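## Task

Fold the towel in half two times, each fold bringing one end onto the other with the edges roughly matched and no extra creases. It must finish lying flat and entirely on the table, away from the basket, with no lumps or raised parts. Release it and pull the grippers away; it only counts if the towel stays that way without the robot holding it.

## Robot and tools

ROBOT. Two arms, left_arm and right_arm, each with a two-finger gripper. Bases in the scene frame: left_arm at (-0.034, +0.360, 0) m, quat_wxyz (+1.000, 0, 0, -0.028); right_arm at (+0.034, -0.342, 0) m, quat_wxyz (+0.998, 0, 0, +0.058). Joint ranges (rad), base to gripper: waist -2.618 to 3.054, shoulder 0.000 to 3.142, elbow 0.000 to 3.142, wrist pitch -1.571 to 1.571, wrist yaw -1.571 to 1.571, wrist roll -2.094 to 2.094. Elbows stop a little before fully straight. A wrist camera mount sits on each gripper body and can collide too.

FRAMES. Scene frame: origin on the tabletop midway between the arms, +z up, +x away from the robot over the table, +y toward left_arm. The arm names do not refer to image sides. Gripper frame: the fingers point along its +z and separate along its y. end_effector_position is the spot between the finger pads, roughly 1 cm short of the fingertips.

execute_actions(actions). actions is a list of actions; each action is a table of up to 15 rows, one row per control step of 1/30 s. Fewer rows means the final row repeats until 15 steps pass. An empty list only returns state and images. Every row is one list of 14 numbers, each in [-1, 1], covering both arms: left_arm dx, dy, dz, rx, ry, rz, opening, then right_arm in the same order. dx..rz are an offset, not a pose: measured from that gripper's pose at the start of the action (for a call's first action, the pose last reported in the scene), expressed in the gripper's own axes. Rows are not cumulative; each is measured from that same start. Scale: 1.0 equals 0.6 m for dx, dy, dz and 180 degrees for the rotation vector rx, ry, rz. Opening is absolute: +1 fully open (0.094 m), -1 closed.

move(target, speed, blocking). target is one 14-number row laid out as above: offsets in each gripper's axes, same scale, measured from the pose in the scene's latest result that shows one; opening absolute, applied when the move begins. Grippers travel in straight lines, all finishing together, in 0.5 to 10 s (cut off at 10 s, possibly short). Rotation takes the shorter way. speed is the top path speed in m/s, 0.002 to 0.5, default 0.25; turning is capped at twice that in rad/s. Paths ignore obstacles and the other arm; grippers may lag, wander or overshoot speed near full reach. Faster contact or a target deeper past contact means a harder push. blocking=false returns after 0.5 s while motion continues; until a result shows it ended, further moves and action rows are refused, so call wait or stop first. The result adds a move: line giving the ending (done, off_target, moving, held, fault), any limits (paced = pose clipped; held = steps blocked, after which it may jump faster), and each gripper's distance from its target. An ending naming one arm means the other finished at rest.

wait(seconds): 0 to 10; arms keep their last command; returns early if a running move ends. stop(): brakes a running move (needs stopping distance; fingers continue). zoom_image(camera, region): camera is cam_high, cam_left_wrist or cam_right_wrist (each 504x504); region [x0, y0, x1, y1] in pixels from the top-left, at most 504 by 504. read_manual(section): only "licences"; no motion. finished_scene(scene): ends the current scene by its number and reports success; irreversible, and the result states the next task.

CONTROL LIMITS. Each step the commanded pose is clipped to within 70 mm and 16 degrees of the measured pose, so large offsets need several actions; after an action the arm only reaches the last clipped pose. If position and orientation conflict, position wins. Arms tend to settle a centimetre or more low, and repeated zero offsets let them sink. To hold an arm still, send the offset back to its desired pose in the first call of a reply and zeros afterwards, aiming higher if it still sags.

RESULTS. State line: left_arm: ... | right_arm: ..., each with end_effector_position (m) and end_effector_quat_wxyz in the scene frame; printed positions can be off, more so at long reach. Hand target lines show where each controller is heading. pose unreachable means the clearance check altered or blocked that arm's command. Action calls list positions at some steps; HELD with an arm label marks a held-back step. grip_measured is finger opening on the command scale (last Joint positions value is opening in metres; each gripper may read up to about 1 mm off). Joint torques follow Joint positions order and are noisy with per-arm offsets. FAULT, MOTOR HOT (75 °C) and OVER-TEMPERATURE FAULT lines report stops: at 90 °C the arm halts 10 s, at 100 °C it goes limp and falls.

GRIPPING. To hold something, command an opening about 0.03 under grip_measured; less margin grips more gently. Pad force tops out near 50 to 62 N, lower for material under about 2 mm thick, like cloth.

TYPICAL ORDER. Look with cam_high, open both grippers, descend to pinch one end of the towel at two corners, lift modestly, carry it over onto the opposite end, lay it down aligned, open, raise and retreat. For the double fold, repeat across the folded piece. Finish with grippers open and away from the towel.

AVOID. Collisions or hard pressing between the arms, knocking anything off the table, drops, slams, fast or deep pushes into the table, long loaded holds that heat motors, and leaving the towel resting against the basket or held by a gripper. Occasional brief tugs on held items or nudges to loose objects may occur.

Each tool is called after ">>>" in YAML: its name, and indented under it one key for each argument.

## Session

>>> execute_actions:
  actions: []

Scene clock: 0.00 s.
left_arm: end_effector_position=(+0.3452, +0.3380, +0.4053) grip_measured=+1.000 end_effector_quat_wxyz=(+0.706, +0.016, +0.708, -0.020) | right_arm: end_effector_position=(+0.4110, -0.3026, +0.4116) grip_measured=+1.000 end_effector_quat_wxyz=(+0.712, -0.033, +0.700, +0.038)
Joint positions: left_arm=[-0.012  1.038  1.038 -0.004 -0.017 -0.005  0.094] | right_arm=[-0.016  1.036  1.042  0.011 -0.     0.007  0.094]
Joint velocities: left_arm=[-0.017  0.007 -0.007  0.022 -0.066 -0.007  0.   ] | right_arm=[ 0.007  0.002  0.002 -0.022  0.007  0.066  0.   ]
Joint torques (N m, as the arm reports them, + toward a larger angle): no reading
Hand target (left_arm): +0.342, +0.338, +0.412; +0.711, +0.016, +0.703, -0.021
Hand target (right_arm): +0.409, -0.303, +0.413; +0.712, -0.033, +0.700, +0.038

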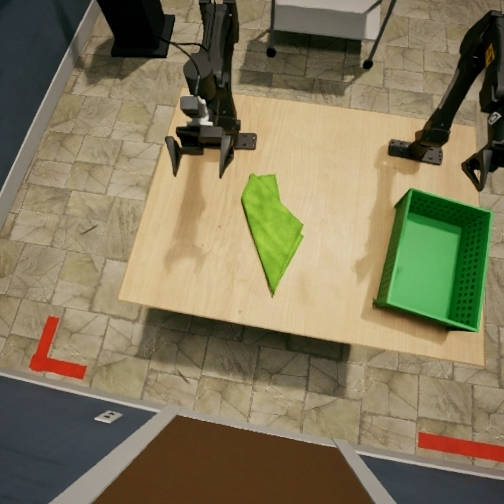

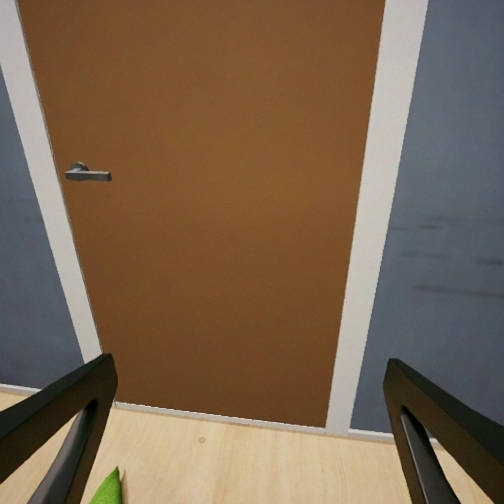

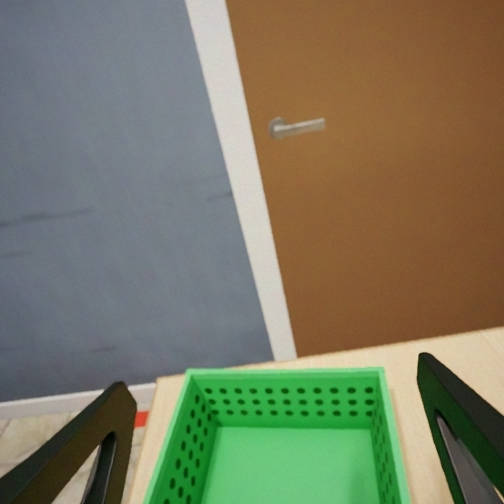

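>>> zoom_image:
  camera: "cam_high"
  region: [120, 90, 420, 340]

>>> move:
  target: [0,0,0,0,0,0,1, 0.25,0,0,0,0.5,0,1]

Region (120, 90, 420, 340) of cam_high's 504x504 image, scaled by 1.680, with more detail than that image has.

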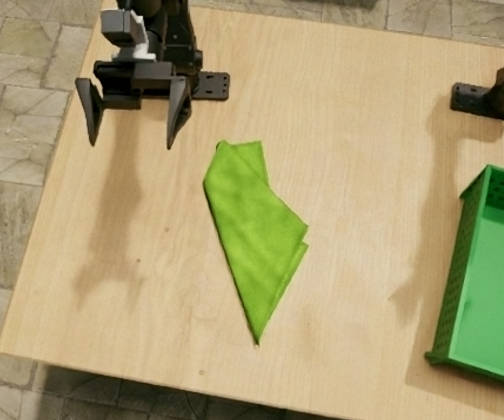

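Scene clock: 10.87 s.
left_arm: end_effector_position=(+0.3452, +0.3380, +0.4053) grip_measured=+1.000 end_effector_quat_wxyz=(+0.706, +0.016, +0.708, -0.020) | right_arm: end_effector_position=(+0.4181, -0.3019, +0.2767) grip_measured=+1.000 end_effector_quat_wxyz=(+0.176, -0.046, +0.983, +0.009)
Joint positions: left_arm=[-0.012  1.038  1.038 -0.004 -0.017 -0.005  0.094] | right_arm=[-0.016  1.829  2.158 -1.546 -0.     0.007  0.094]
Joint velocities: left_arm=[ 0.002 -0.012 -0.007 -0.037 -0.037  0.037  0.   ] | right_arm=[-0.007 -0.012 -0.002  0.022  0.007  0.022  0.   ]
Joint torques (N m, as the arm reports them, + toward a larger angle): left_arm=[ 0.08 -2.36  8.69  1.78  0.04 -0.02] | right_arm=[ 0.01 -6.01  2.77  0.63  0.02  0.01]
Hand target (left_arm): +0.345, +0.338, +0.405; +0.706, +0.016, +0.708, -0.020
Hand target (right_arm): +0.414, -0.302, +0.260; +0.146, -0.046, +0.988, +0.008
Off the commanded pose (left_arm): 0.000 m, 0 deg.
Off the commanded pose (right_arm): 0.016 m, 19 deg; orientation clipped at the last step of the last action.
joint sent to its limit (right arm) — the command would take joint 4 (wrist pitch) past its lower limit, so that joint was sent only as far as its limit.
move: off_target (right_arm); limits=paced

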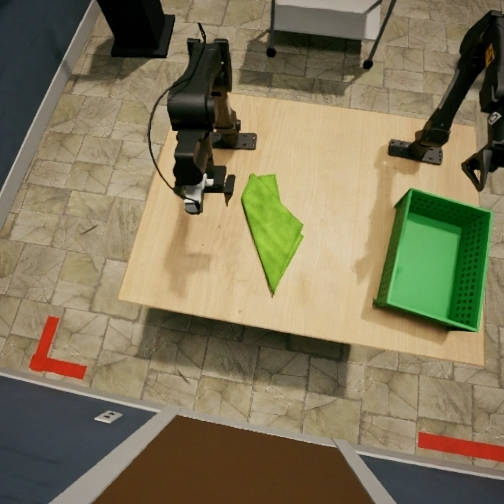

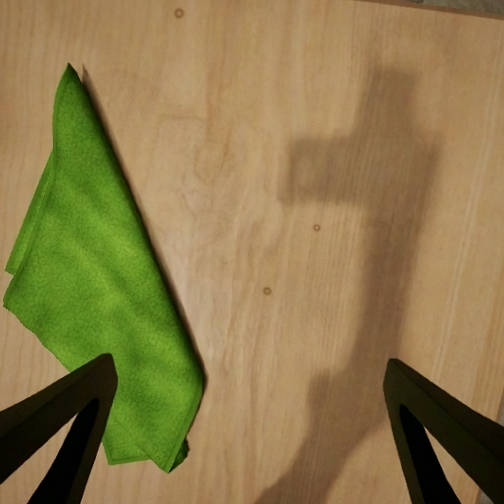

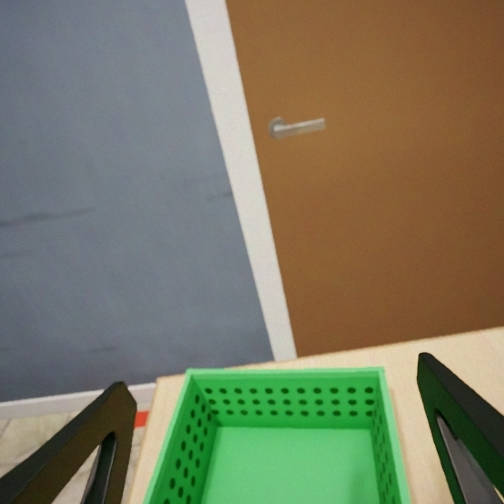

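>>> move:
  target: [0,0,0,0,0,0,1, 0.235,0.333,0.305,0,0.11,0,1]

Scene clock: 39.80 s.
left_arm: end_effector_position=(+0.3452, +0.3380, +0.4053) grip_measured=+1.000 end_effector_quat_wxyz=(+0.706, +0.016, +0.708, -0.020) | right_arm: end_effector_position=(+0.3293, -0.1096, +0.0615) grip_measured=+1.000 end_effector_quat_wxyz=(+0.007, -0.049, +0.999, +0.004)
Joint positions: left_arm=[-0.012  1.038  1.038 -0.004 -0.017 -0.005  0.094] | right_arm=[ 0.548  1.977  1.533 -1.11   0.001  0.565  0.094]
Joint velocities: left_arm=[-0.002 -0.017 -0.012 -0.081 -0.022  0.007  0.   ] | right_arm=[ 0.012 -0.002  0.012  0.007 -0.022  0.037  0.   ]
Joint torques (N m, as the arm reports them, + toward a larger angle): left_arm=[-0.03 -2.21  8.67  1.77  0.02 -0.01] | right_arm=[ 0.15 -8.3   4.25  0.29 -0.05  0.09]
Hand target (left_arm): +0.345, +0.338, +0.405; +0.706, +0.016, +0.708, -0.020
Hand target (right_arm): +0.327, -0.109, +0.057; +0.003, -0.047, +0.999, +0.005
Off the commanded pose (left_arm): 0.000 m, 0 deg.
Off the commanded pose (right_arm): 0.005 m, 1 deg.
move: done

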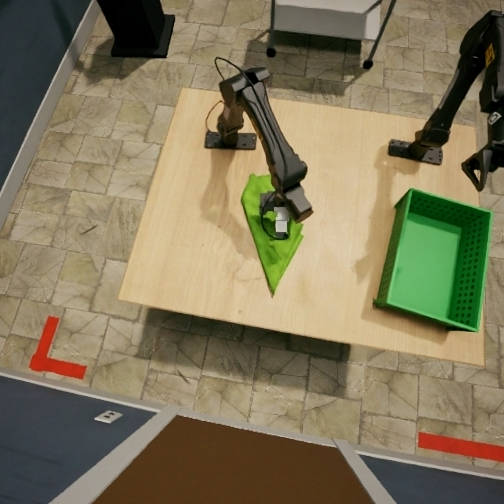

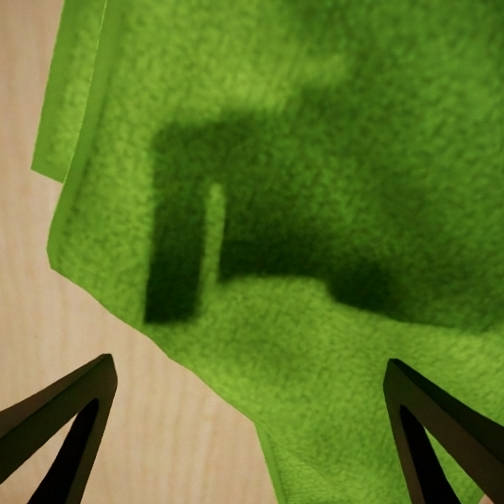

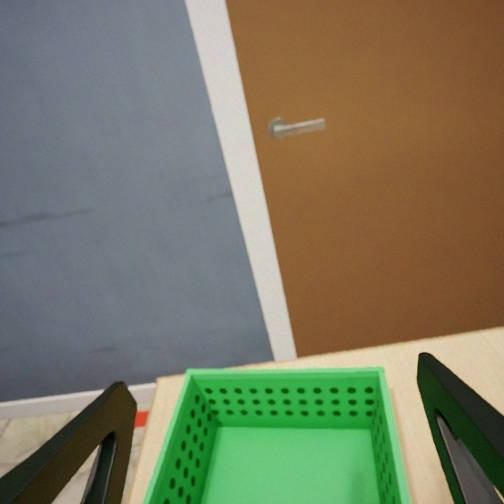

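>>> move:
  target: [0.54,-0.58,0.09,0,0.5,0,1, -0.367,0.0,-0.03,0,-0.1,0,1]

Scene clock: 59.57 s.
left_arm: end_effector_position=(+0.3732, -0.0029, +0.0756) grip_measured=+1.000 end_effector_quat_wxyz=(+0.084, +0.032, +0.994, -0.057) | right_arm: end_effector_position=(+0.5461, -0.0781, +0.0856) grip_measured=+1.000 end_effector_quat_wxyz=(+0.172, -0.052, +0.983, +0.025)
Joint positions: left_arm=[-0.681  2.708  2.83  -1.491 -0.022 -0.67   0.094] | right_arm=[ 0.389  2.682  2.78  -1.336  0.104  0.383  0.094]
Joint velocities: left_arm=[ 0.002  0.002  0.012  0.022 -0.007 -0.022  0.   ] | right_arm=[-0.002  0.046  0.085 -0.051 -0.037 -0.051  0.   ]
Joint torques (N m, as the arm reports them, + toward a larger angle): left_arm=[ -0.61 -14.65   9.79   0.74   0.03  -0.09] | right_arm=[ -0.74 -11.47   7.7    0.63   0.18   0.  ]
Hand target (left_arm): +0.377, -0.012, +0.085; +0.100, +0.031, +0.992, -0.074
Hand target (right_arm): +0.548, -0.086, +0.082; +0.168, -0.049, +0.984, +0.014
Off the commanded pose (left_arm): 0.015 m, 12 deg.
Off the commanded pose (right_arm): 0.011 m, 2 deg.
elbow stopped short (left arm): the move would have taken joint 3 (elbow) straighter than the controller allows; a more bent joint 3 avoids this.
move: off_target (left_arm, right_arm)

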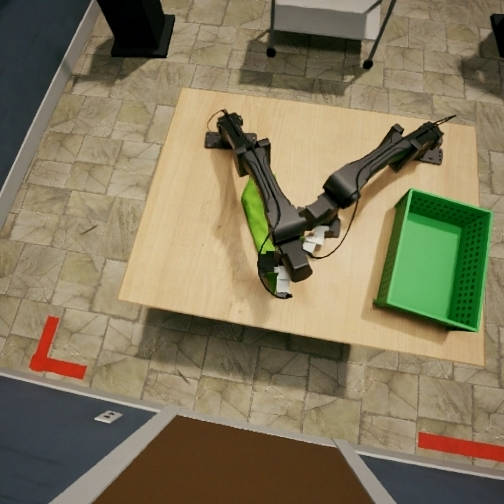

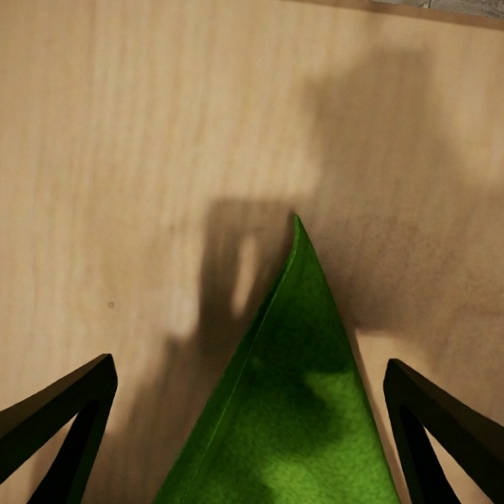

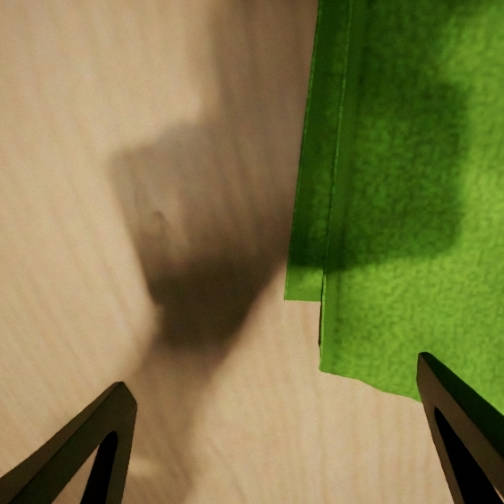

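>>> move:
  target: [0.2,0.3,-0.15,0,0,0,1, -0.06,-0.035,0.10,0,-0.08,0,1]
  speed: 0.15

Scene clock: 69.40 s.
left_arm: end_effector_position=(+0.2546, +0.1929, +0.1178) grip_measured=+1.000 end_effector_quat_wxyz=(+0.077, +0.030, +0.995, -0.051) | right_arm: end_effector_position=(+0.5989, -0.0831, +0.0316) grip_measured=+1.000 end_effector_quat_wxyz=(+0.285, -0.054, +0.956, +0.038)
Joint positions: left_arm=[-0.462  1.632  1.312 -1.066  0.018 -0.459  0.094] | right_arm=[ 0.356  2.543  2.193 -0.657  0.156  0.315  0.094]
Joint velocities: left_arm=[-0.002  0.007  0.012 -0.037 -0.037  0.007  0.   ] | right_arm=[-0.007 -0.002 -0.002 -0.037 -0.022 -0.051  0.   ]
Joint torques (N m, as the arm reports them, + toward a larger angle): left_arm=[ 0.54 -8.41  6.16  0.64  0.1   0.08] | right_arm=[ -0.66 -14.75   4.69   1.14   0.22  -0.03]
Hand target (left_arm): +0.254, +0.195, +0.120; +0.082, +0.032, +0.995, -0.056
Hand target (right_arm): +0.601, -0.092, +0.041; +0.293, -0.049, +0.954, +0.031
Off the commanded pose (left_arm): 0.006 m, 1 deg.
Off the commanded pose (right_arm): 0.013 m, 1 deg.
move: off_target (right_arm)

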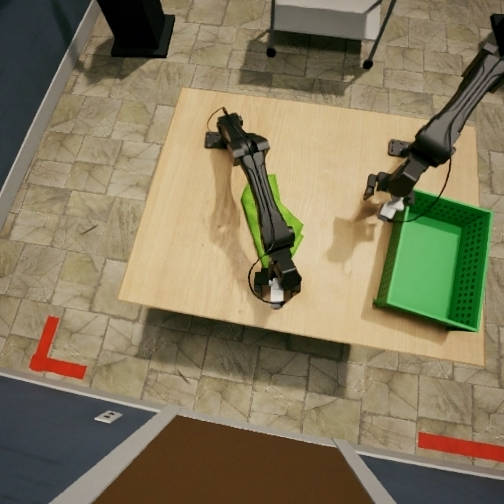

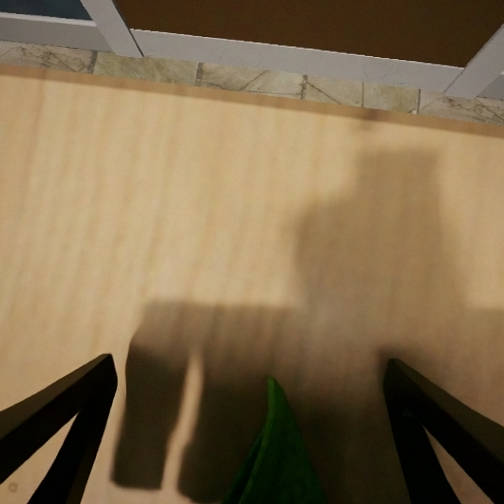

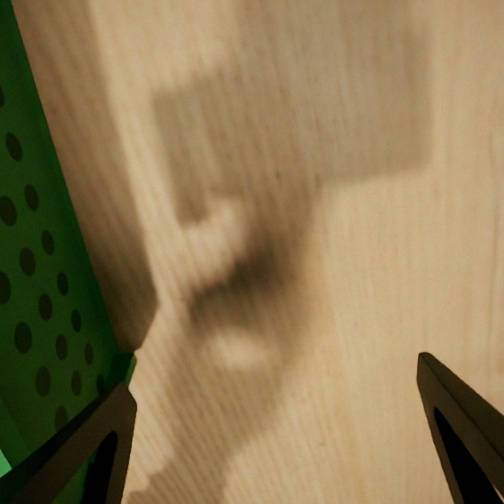

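>>> move:
  target: [0,0,0,0,0,0,1, 0.055,-0.02,0.008,0,0,0,1]
  speed: 0.08

>>> move:
  target: [0,0,0,0,0,0,1, 0,0,0,0,0,0,-1]

Scene clock: 75.00 s.
left_arm: end_effector_position=(+0.2546, +0.1929, +0.1178) grip_measured=+1.000 end_effector_quat_wxyz=(+0.077, +0.031, +0.995, -0.052) | right_arm: end_effector_position=(+0.5870, -0.0893, +0.0257) grip_measured=+1.000 end_effector_quat_wxyz=(+0.310, -0.054, +0.948, +0.046)
Joint positions: left_arm=[-0.462  1.632  1.312 -1.066  0.019 -0.458  0.094] | right_arm=[ 0.356  2.431  1.933 -0.453  0.158  0.307  0.094]
Joint velocities: left_arm=[ 0.002 -0.017 -0.012 -0.066 -0.037  0.037  0.   ] | right_arm=[-0.002  0.002 -0.012 -0.007 -0.022 -0.037  0.   ]
Joint torques (N m, as the arm reports them, + toward a larger angle): left_arm=[ 0.11 -6.72  7.47  0.55  0.02 -0.02] | right_arm=[ -0.21 -12.47   3.57   0.96   0.04   0.05]
Hand target (left_arm): +0.255, +0.193, +0.118; +0.077, +0.031, +0.995, -0.051
Hand target (right_arm): +0.575, -0.097, +0.010; +0.285, -0.054, +0.956, +0.037
Off the commanded pose (left_arm): 0.000 m, 0 deg.
Off the commanded pose (right_arm): 0.022 m, 3 deg.
move: off_target (right_arm)

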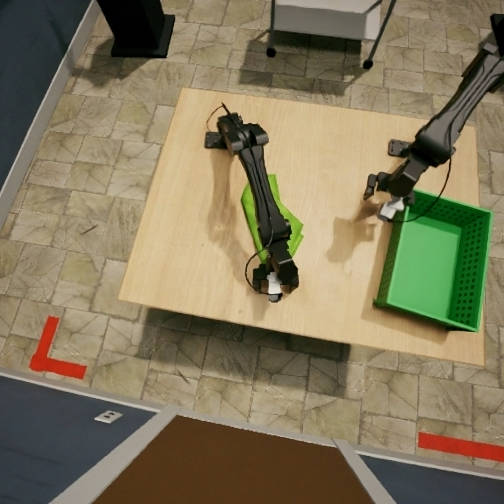

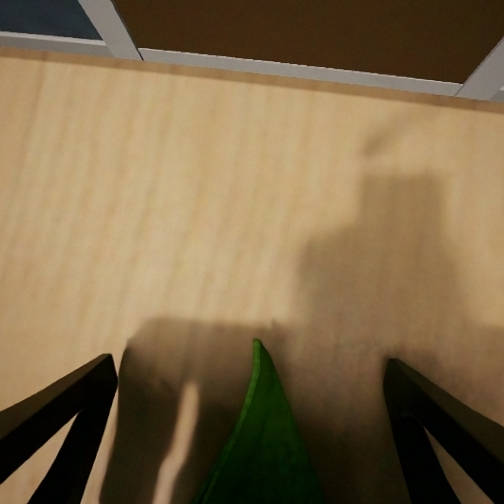

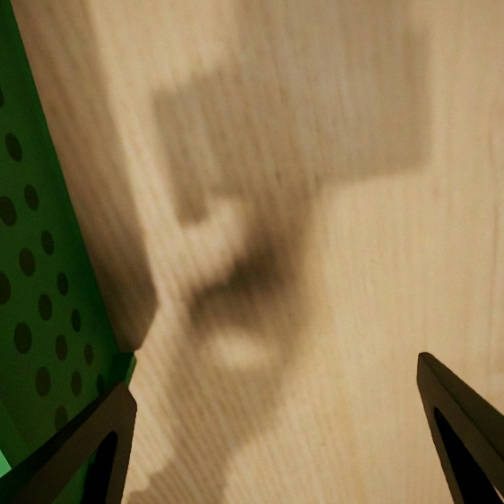

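Scene clock: 75.50 s.
left_arm: end_effector_position=(+0.2546, +0.1929, +0.1178) grip_measured=+1.000 end_effector_quat_wxyz=(+0.077, +0.031, +0.995, -0.052) | right_arm: end_effector_position=(+0.5879, -0.0894, +0.0264) grip_measured=-0.966 end_effector_quat_wxyz=(+0.312, -0.054, +0.948, +0.046)
Joint positions: left_arm=[-0.462  1.632  1.312 -1.066  0.019 -0.458  0.094] | right_arm=[ 0.356  2.431  1.933 -0.449  0.16   0.307  0.002]
Joint velocities: left_arm=[-0.002 -0.022 -0.007 -0.022  0.007 -0.11   0.   ] | right_arm=[-0.002 -0.007 -0.022  0.051 -0.081 -0.007 -0.   ]
Joint torques (N m, as the arm reports them, + toward a larger angle): left_arm=[ 0.04 -6.83  7.47  0.57  0.03  0.03] | right_arm=[ -0.02 -12.43   6.16   1.09   0.05   0.01]
Hand target (left_arm): +0.255, +0.193, +0.118; +0.077, +0.031, +0.995, -0.052
Hand target (right_arm): +0.587, -0.089, +0.026; +0.309, -0.055, +0.948, +0.046
Off the commanded pose (left_arm): 0.000 m, 0 deg.
Off the commanded pose (right_arm): 0.001 m, 0 deg.
move: done

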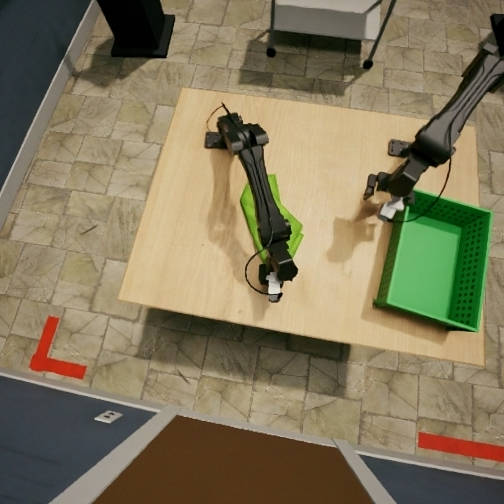

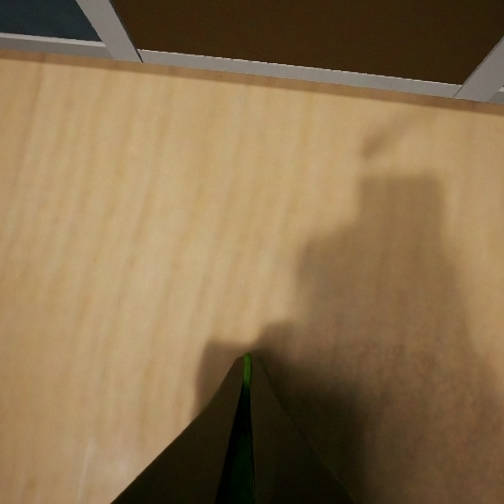

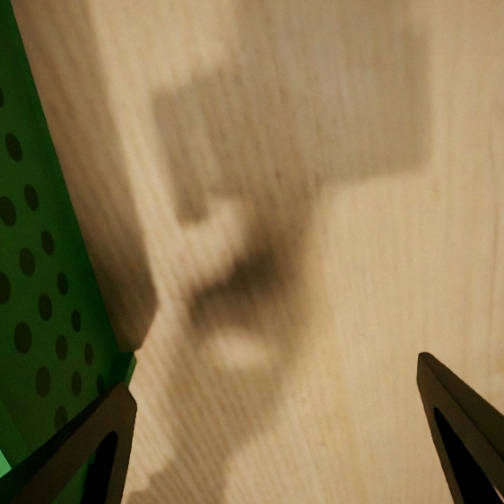

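>>> move:
  target: [0,0,0,0,0,0,1, 0.178,-0.2,-0.235,0,0.1,0,-1]
  speed: 0.15

Scene clock: 86.43 s.
left_arm: end_effector_position=(+0.2546, +0.1929, +0.1178) grip_measured=+1.000 end_effector_quat_wxyz=(+0.077, +0.031, +0.995, -0.052) | right_arm: end_effector_position=(+0.4462, -0.2300, +0.0704) grip_measured=-0.967 end_effector_quat_wxyz=(+0.169, -0.059, +0.983, +0.032)
Joint positions: left_arm=[-0.462  1.632  1.312 -1.066  0.019 -0.458  0.094] | right_arm=[ 0.148  1.876  1.37  -0.72   0.006  0.143  0.002]
Joint velocities: left_arm=[ 0.002 -0.007  0.007 -0.051  0.066 -0.066  0.   ] | right_arm=[ 0.007 -0.022 -0.002 -0.022 -0.051  0.081 -0.001]
Joint torques (N m, as the arm reports them, + toward a larger angle): left_arm=[-0.08 -6.89  7.55  0.55  0.02  0.  ] | right_arm=[-0.57 -9.83  3.96  0.64 -0.07  0.02]
Hand target (left_arm): +0.255, +0.193, +0.118; +0.077, +0.031, +0.995, -0.052
Hand target (right_arm): +0.437, -0.234, +0.071; +0.160, -0.060, +0.985, +0.034
Off the commanded pose (left_arm): 0.000 m, 0 deg.
Off the commanded pose (right_arm): 0.011 m, 1 deg.
move: off_target (right_arm)

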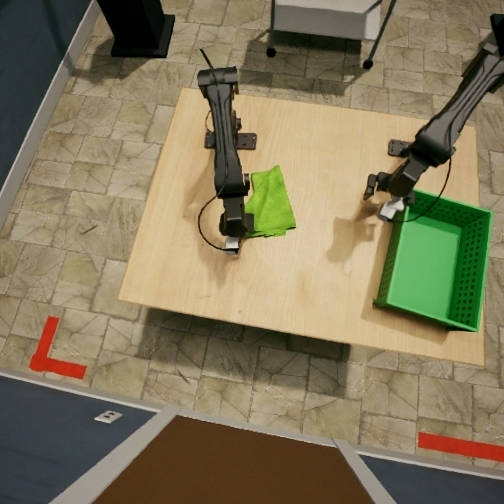

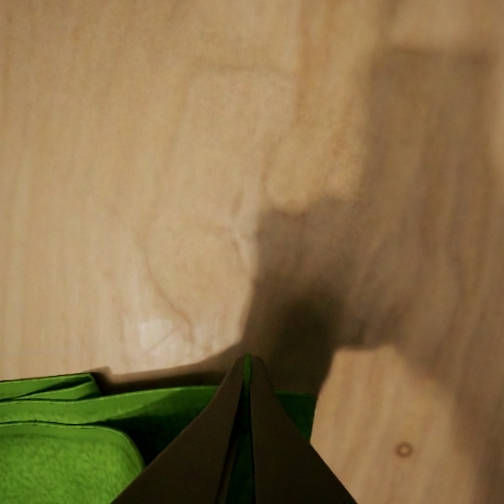

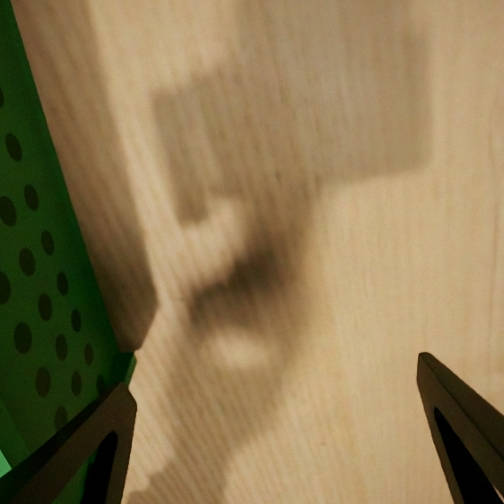

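>>> move:
  target: [0,0,0,0,0,0,1, -0.01,0.3,-0.62,0,-0.25,0,-1]
  speed: 0.2

Scene clock: 95.70 s.
left_arm: end_effector_position=(+0.2546, +0.1929, +0.1178) grip_measured=+1.000 end_effector_quat_wxyz=(+0.077, +0.031, +0.995, -0.052) | right_arm: end_effector_position=(+0.3090, -0.0826, +0.4275) grip_measured=-0.967 end_effector_quat_wxyz=(+0.525, -0.044, +0.847, +0.065)
Joint positions: left_arm=[-0.462  1.632  1.312 -1.066  0.019 -0.458  0.094] | right_arm=[ 0.981  1.556  2.042 -1.168  0.798  0.599  0.002]
Joint velocities: left_arm=[-0.007  0.007  0.012 -0.007  0.022 -0.022  0.   ] | right_arm=[-0.012  0.017 -0.017  0.007 -0.051  0.051  0.001]
Joint torques (N m, as the arm reports them, + toward a larger angle): left_arm=[-0.07 -6.87  7.52  0.58  0.03  0.  ] | right_arm=[ 0.54 -3.74  7.13  1.16  0.45  0.07]
Hand target (left_arm): +0.255, +0.193, +0.118; +0.077, +0.031, +0.995, -0.052
Hand target (right_arm): +0.309, -0.082, +0.431; +0.529, -0.040, +0.845, +0.060
Off the commanded pose (left_arm): 0.000 m, 0 deg.
Off the commanded pose (right_arm): 0.004 m, 2 deg.
move: done

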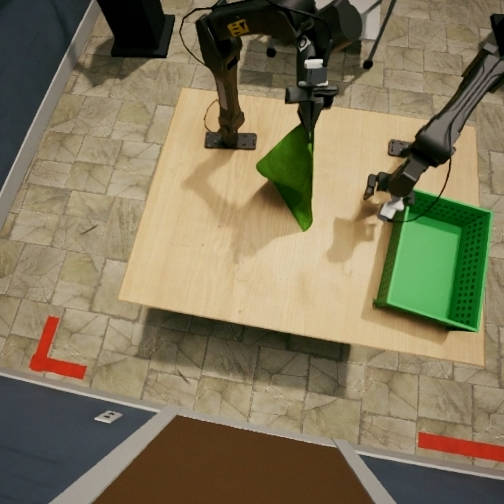

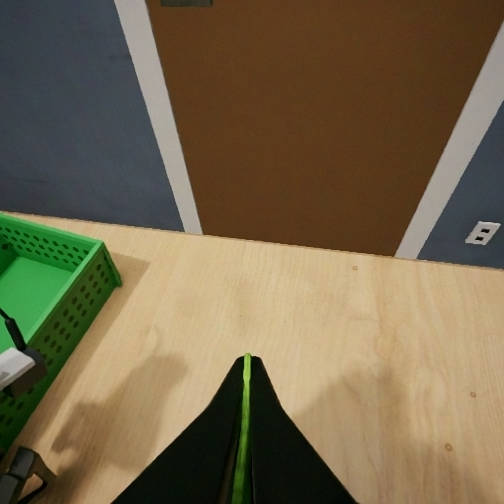

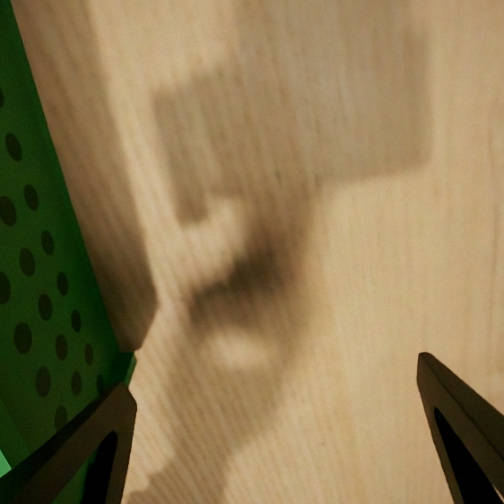

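>>> zoom_image:
  camera: "cam_high"
  region: [200, 80, 400, 280]

Region (200, 80, 400, 280) of cam_high's 504x504 image, scaled by 2.520, with more detail than that image has.

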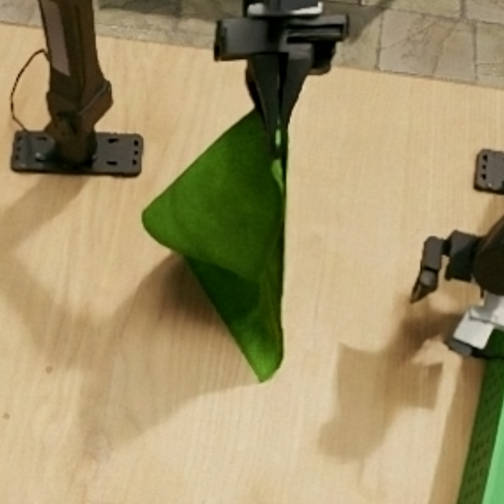

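>>> move:
  target: [0,0,0,0,0,0,1, 0,0.17,0.03,0,0,0,-1]
  speed: 0.15

>>> move:
  target: [0,0,0,0,0,0,1, 0.57,-0.72,0.2,0,0.3,0,-1]
  speed: 0.15

Scene clock: 109.23 s.
left_arm: end_effector_position=(+0.2546, +0.1929, +0.1178) grip_measured=+1.000 end_effector_quat_wxyz=(+0.077, +0.031, +0.995, -0.052) | right_arm: end_effector_position=(+0.3117, +0.0207, +0.4270) grip_measured=-0.967 end_effector_quat_wxyz=(+0.526, -0.044, +0.845, +0.081)
Joint positions: left_arm=[-0.462  1.632  1.312 -1.066  0.019 -0.458  0.094] | right_arm=[ 1.102  2.07   2.753 -1.42   0.872  0.707  0.002]
Joint velocities: left_arm=[ 0.002 -0.017 -0.002 -0.022  0.051  0.022  0.   ] | right_arm=[ 0.007  0.061  0.105 -0.125 -0.022  0.037 -0.   ]
Joint torques (N m, as the arm reports them, + toward a larger angle): left_arm=[-0.1  -6.85  7.53  0.54  0.04 -0.02] | right_arm=[ 0.64 -6.82  6.32  1.09  0.49  0.05]
Hand target (left_arm): +0.255, +0.193, +0.118; +0.077, +0.031, +0.995, -0.052
Hand target (right_arm): +0.310, +0.021, +0.425; +0.529, -0.045, +0.845, +0.070
Off the commanded pose (left_arm): 0.000 m, 0 deg.
Off the commanded pose (right_arm): 0.002 m, 2 deg.
move: done

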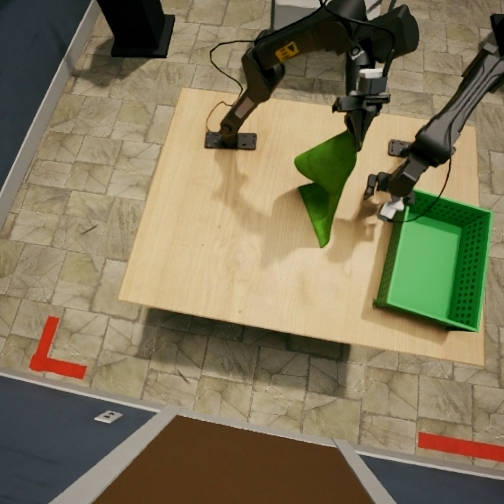

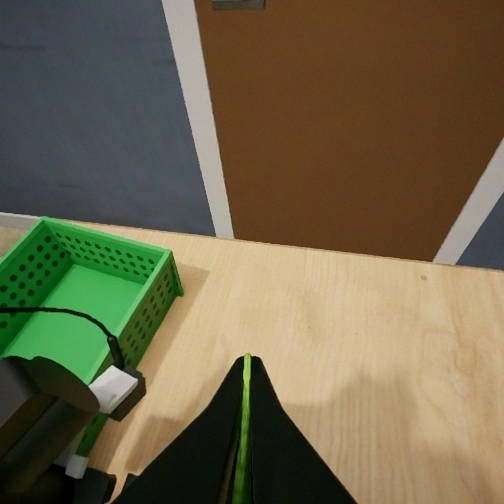

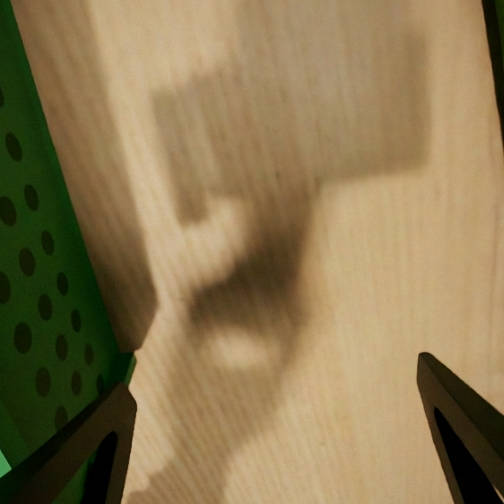

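Scene clock: 113.50 s.
left_arm: end_effector_position=(+0.2546, +0.1929, +0.1178) grip_measured=+1.000 end_effector_quat_wxyz=(+0.077, +0.031, +0.995, -0.052) | right_arm: end_effector_position=(+0.3340, -0.3846, +0.0374) grip_measured=-0.967 end_effector_quat_wxyz=(+0.087, -0.075, +0.993, +0.036)
Joint positions: left_arm=[-0.462  1.632  1.312 -1.066  0.019 -0.458  0.094] | right_arm=[-0.332  1.626  0.977 -0.775 -0.118 -0.357  0.002]
Joint velocities: left_arm=[-0.007 -0.002  0.002 -0.007  0.051 -0.066  0.   ] | right_arm=[-0.027  0.007  0.002 -0.022 -0.081 -0.037  0.   ]
Joint torques (N m, as the arm reports them, + toward a larger angle): left_arm=[-0.06 -6.8   7.53  0.58  0.03  0.01] | right_arm=[-0.56 -5.04  5.51  0.55 -0.14  0.  ]
Hand target (left_arm): +0.255, +0.193, +0.118; +0.077, +0.031, +0.995, -0.052
Hand target (right_arm): +0.337, -0.386, +0.036; +0.090, -0.076, +0.992, +0.039
Off the commanded pose (left_arm): 0.000 m, 0 deg.
Off the commanded pose (right_arm): 0.010 m, 2 deg.
move: done

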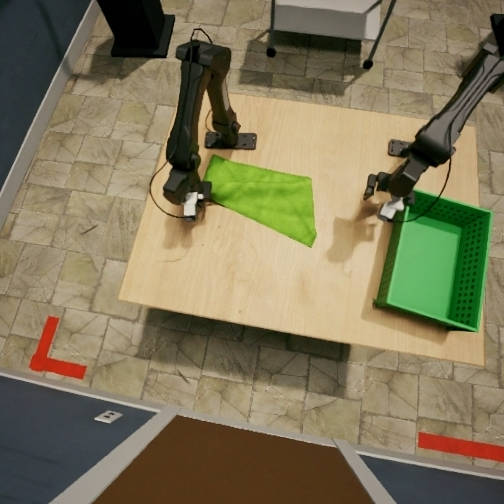

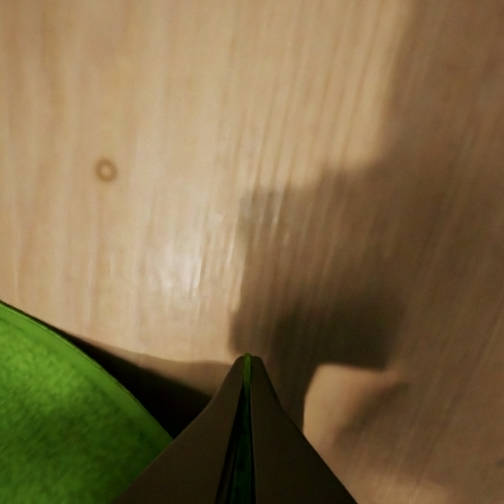

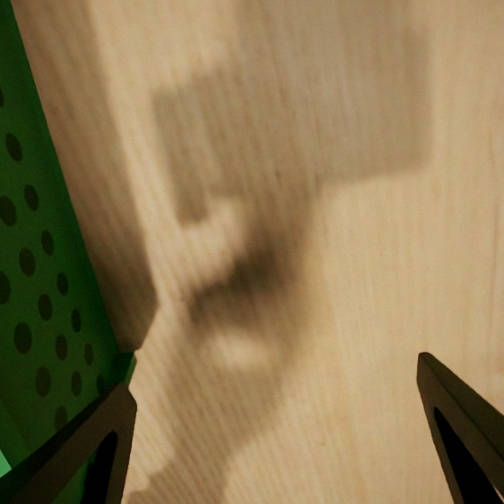

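>>> zoom_image:
  camera: "cam_high"
  region: [150, 110, 370, 290]

Region (150, 110, 370, 290) of cam_high's 504x504 image, scaled by 2.291, with more detail than that image has; it fills the top 412 rows of this view, and the rest is white.

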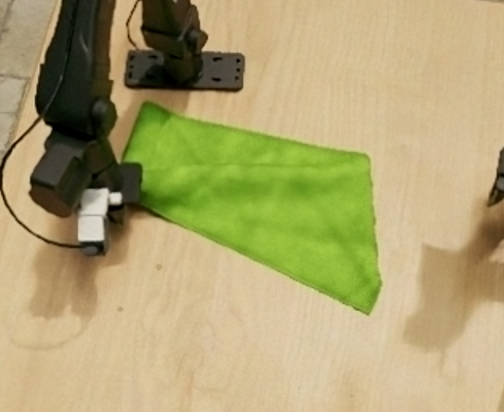

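>>> move:
  target: [-0.243,-0.27,0.165,0.09,-0.11,0,0.2, 0,0,0,0,0,0,-1]
  speed: 0.2

Scene clock: 138.33 s.
left_arm: end_effector_position=(+0.3944, +0.0209, +0.0527) grip_measured=+0.203 end_effector_quat_wxyz=(+0.226, +0.028, +0.956, -0.186) | right_arm: end_effector_position=(+0.3341, -0.3846, +0.0374) grip_measured=-0.967 end_effector_quat_wxyz=(+0.087, -0.076, +0.993, +0.036)
Joint positions: left_arm=[-0.605  2.164  1.606 -0.42   0.032 -0.612  0.057] | right_arm=[-0.332  1.626  0.977 -0.775 -0.118 -0.36   0.002]
Joint velocities: left_arm=[-0.012  0.017 -0.012 -0.037  0.066  0.007  0.002] | right_arm=[ 0.007 -0.002  0.002  0.007  0.007  0.022 -0.001]
Joint torques (N m, as the arm reports them, + toward a larger angle): left_arm=[ -0.61 -11.62  10.5    1.36  -0.02  -0.1 ] | right_arm=[ 0.06 -5.74  5.18  0.45 -0.05  0.05]
Hand target (left_arm): +0.401, +0.012, +0.062; +0.242, +0.029, +0.950, -0.197
Hand target (right_arm): +0.334, -0.385, +0.037; +0.087, -0.075, +0.993, +0.036
Off the commanded pose (left_arm): 0.012 m, 2 deg.
Off the commanded pose (right_arm): 0.000 m, 0 deg.
move: off_target (left_arm)

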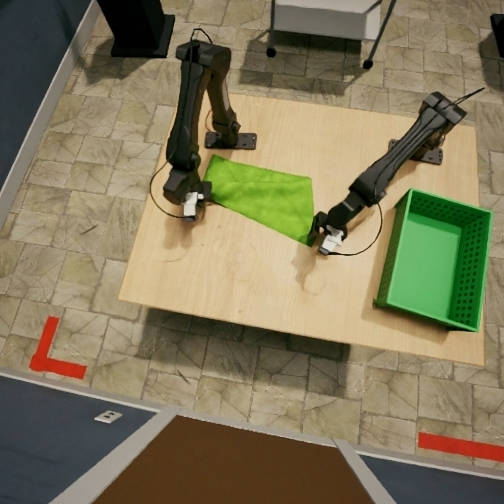

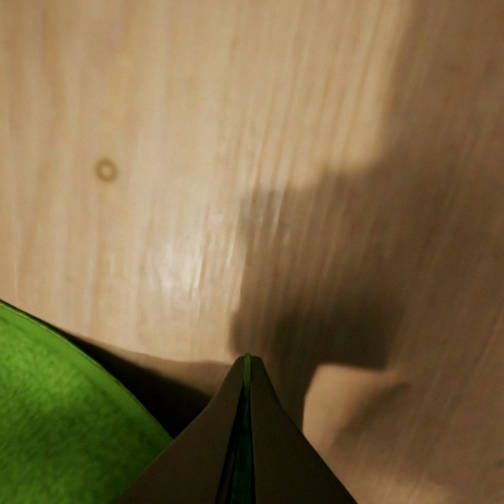

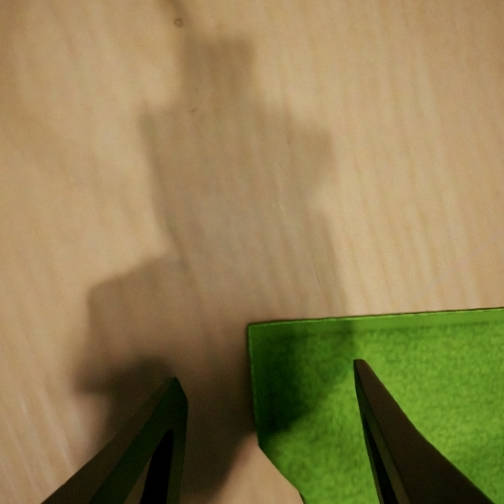

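>>> move:
  target: [0.02,-0.01,0.075,0,0,0,0.2, 0,0,0,0,0,0,-1]
  speed: 0.08

>>> move:
  target: [0,0,0.01,0,0,0,-1, 0,0,0,0,0,0,-1]

Scene clock: 143.17 s.
left_arm: end_effector_position=(+0.4050, +0.0017, +0.0284) grip_measured=+0.202 end_effector_quat_wxyz=(+0.238, +0.028, +0.951, -0.193) | right_arm: end_effector_position=(+0.3341, -0.3846, +0.0374) grip_measured=-0.967 end_effector_quat_wxyz=(+0.087, -0.076, +0.993, +0.036)
Joint positions: left_arm=[-0.625  2.255  1.638 -0.33   0.016 -0.629  0.056] | right_arm=[-0.332  1.626  0.977 -0.775 -0.118 -0.36   0.002]
Joint velocities: left_arm=[ 0.002 -0.017 -0.012  0.051 -0.051  0.022 -0.   ] | right_arm=[-0.007  0.002 -0.012 -0.051 -0.022  0.022 -0.   ]
Joint torques (N m, as the arm reports them, + toward a larger angle): left_arm=[-0.86 -9.75  9.12  1.18 -0.01 -0.06] | right_arm=[-0.01 -5.74  5.27  0.45 -0.05  0.03]
Hand target (left_arm): +0.401, -0.002, +0.013; +0.226, +0.028, +0.956, -0.186
Hand target (right_arm): +0.334, -0.385, +0.037; +0.087, -0.076, +0.993, +0.036
Off the commanded pose (left_arm): 0.017 m, 2 deg.
Off the commanded pose (right_arm): 0.000 m, 0 deg.
move: off_target (left_arm)

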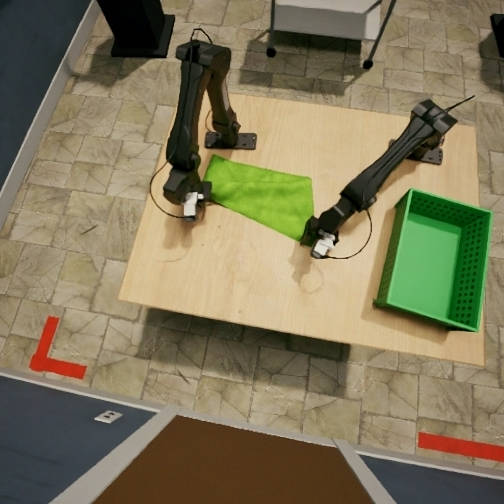

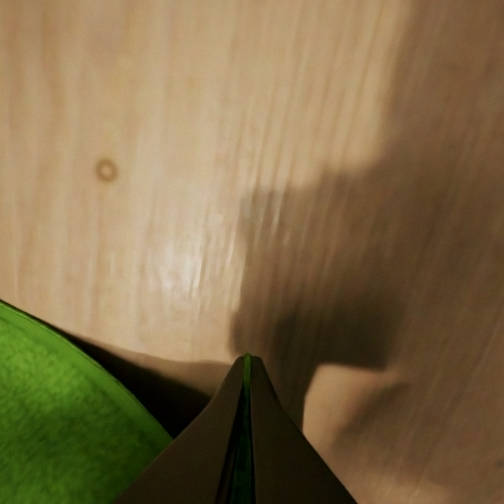

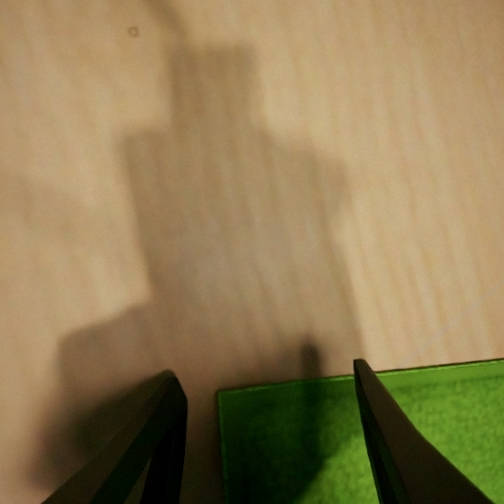

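Scene clock: 143.93 s.
left_arm: end_effector_position=(+0.4041, +0.0024, +0.0223) grip_measured=-0.985 end_effector_quat_wxyz=(+0.234, +0.028, +0.953, -0.189) | right_arm: end_effector_position=(+0.3341, -0.3846, +0.0374) grip_measured=-0.967 end_effector_quat_wxyz=(+0.087, -0.076, +0.993, +0.036)
Joint positions: left_arm=[-0.625  2.266  1.638 -0.331  0.016 -0.629  0.001] | right_arm=[-0.332  1.626  0.977 -0.775 -0.118 -0.36   0.002]
Joint velocities: left_arm=[-0.002  0.002 -0.012 -0.007  0.007 -0.007 -0.   ] | right_arm=[ 0.012 -0.002  0.012  0.007 -0.022 -0.037 -0.001]
Joint torques (N m, as the arm reports them, + toward a larger angle): left_arm=[ -0.23 -12.05   9.16   1.28   0.02  -0.01] | right_arm=[ 0.05 -5.78  5.16  0.45 -0.06  0.02]
Hand target (left_arm): +0.408, -0.001, +0.024; +0.238, +0.028, +0.951, -0.193
Hand target (right_arm): +0.334, -0.385, +0.037; +0.087, -0.076, +0.993, +0.036
Off the commanded pose (left_arm): 0.005 m, 1 deg.
Off the commanded pose (right_arm): 0.000 m, 0 deg.
move: done

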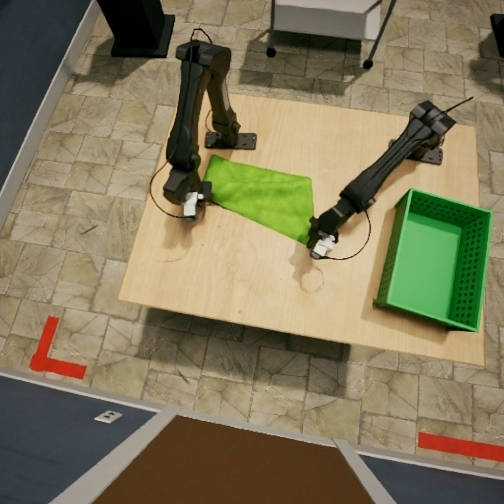

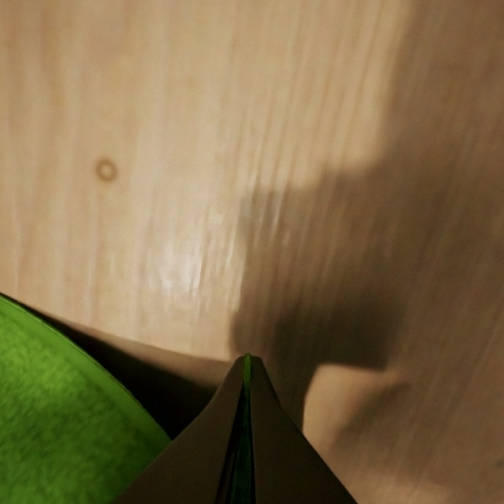

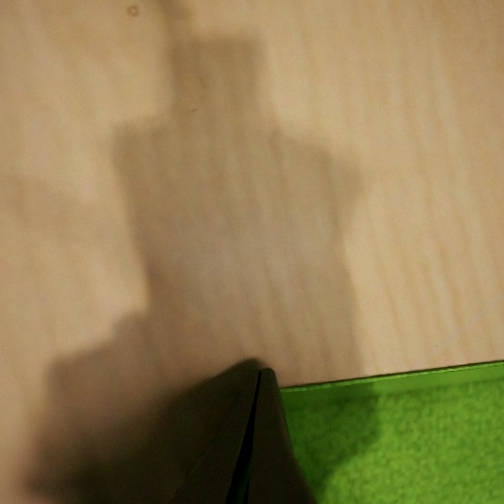

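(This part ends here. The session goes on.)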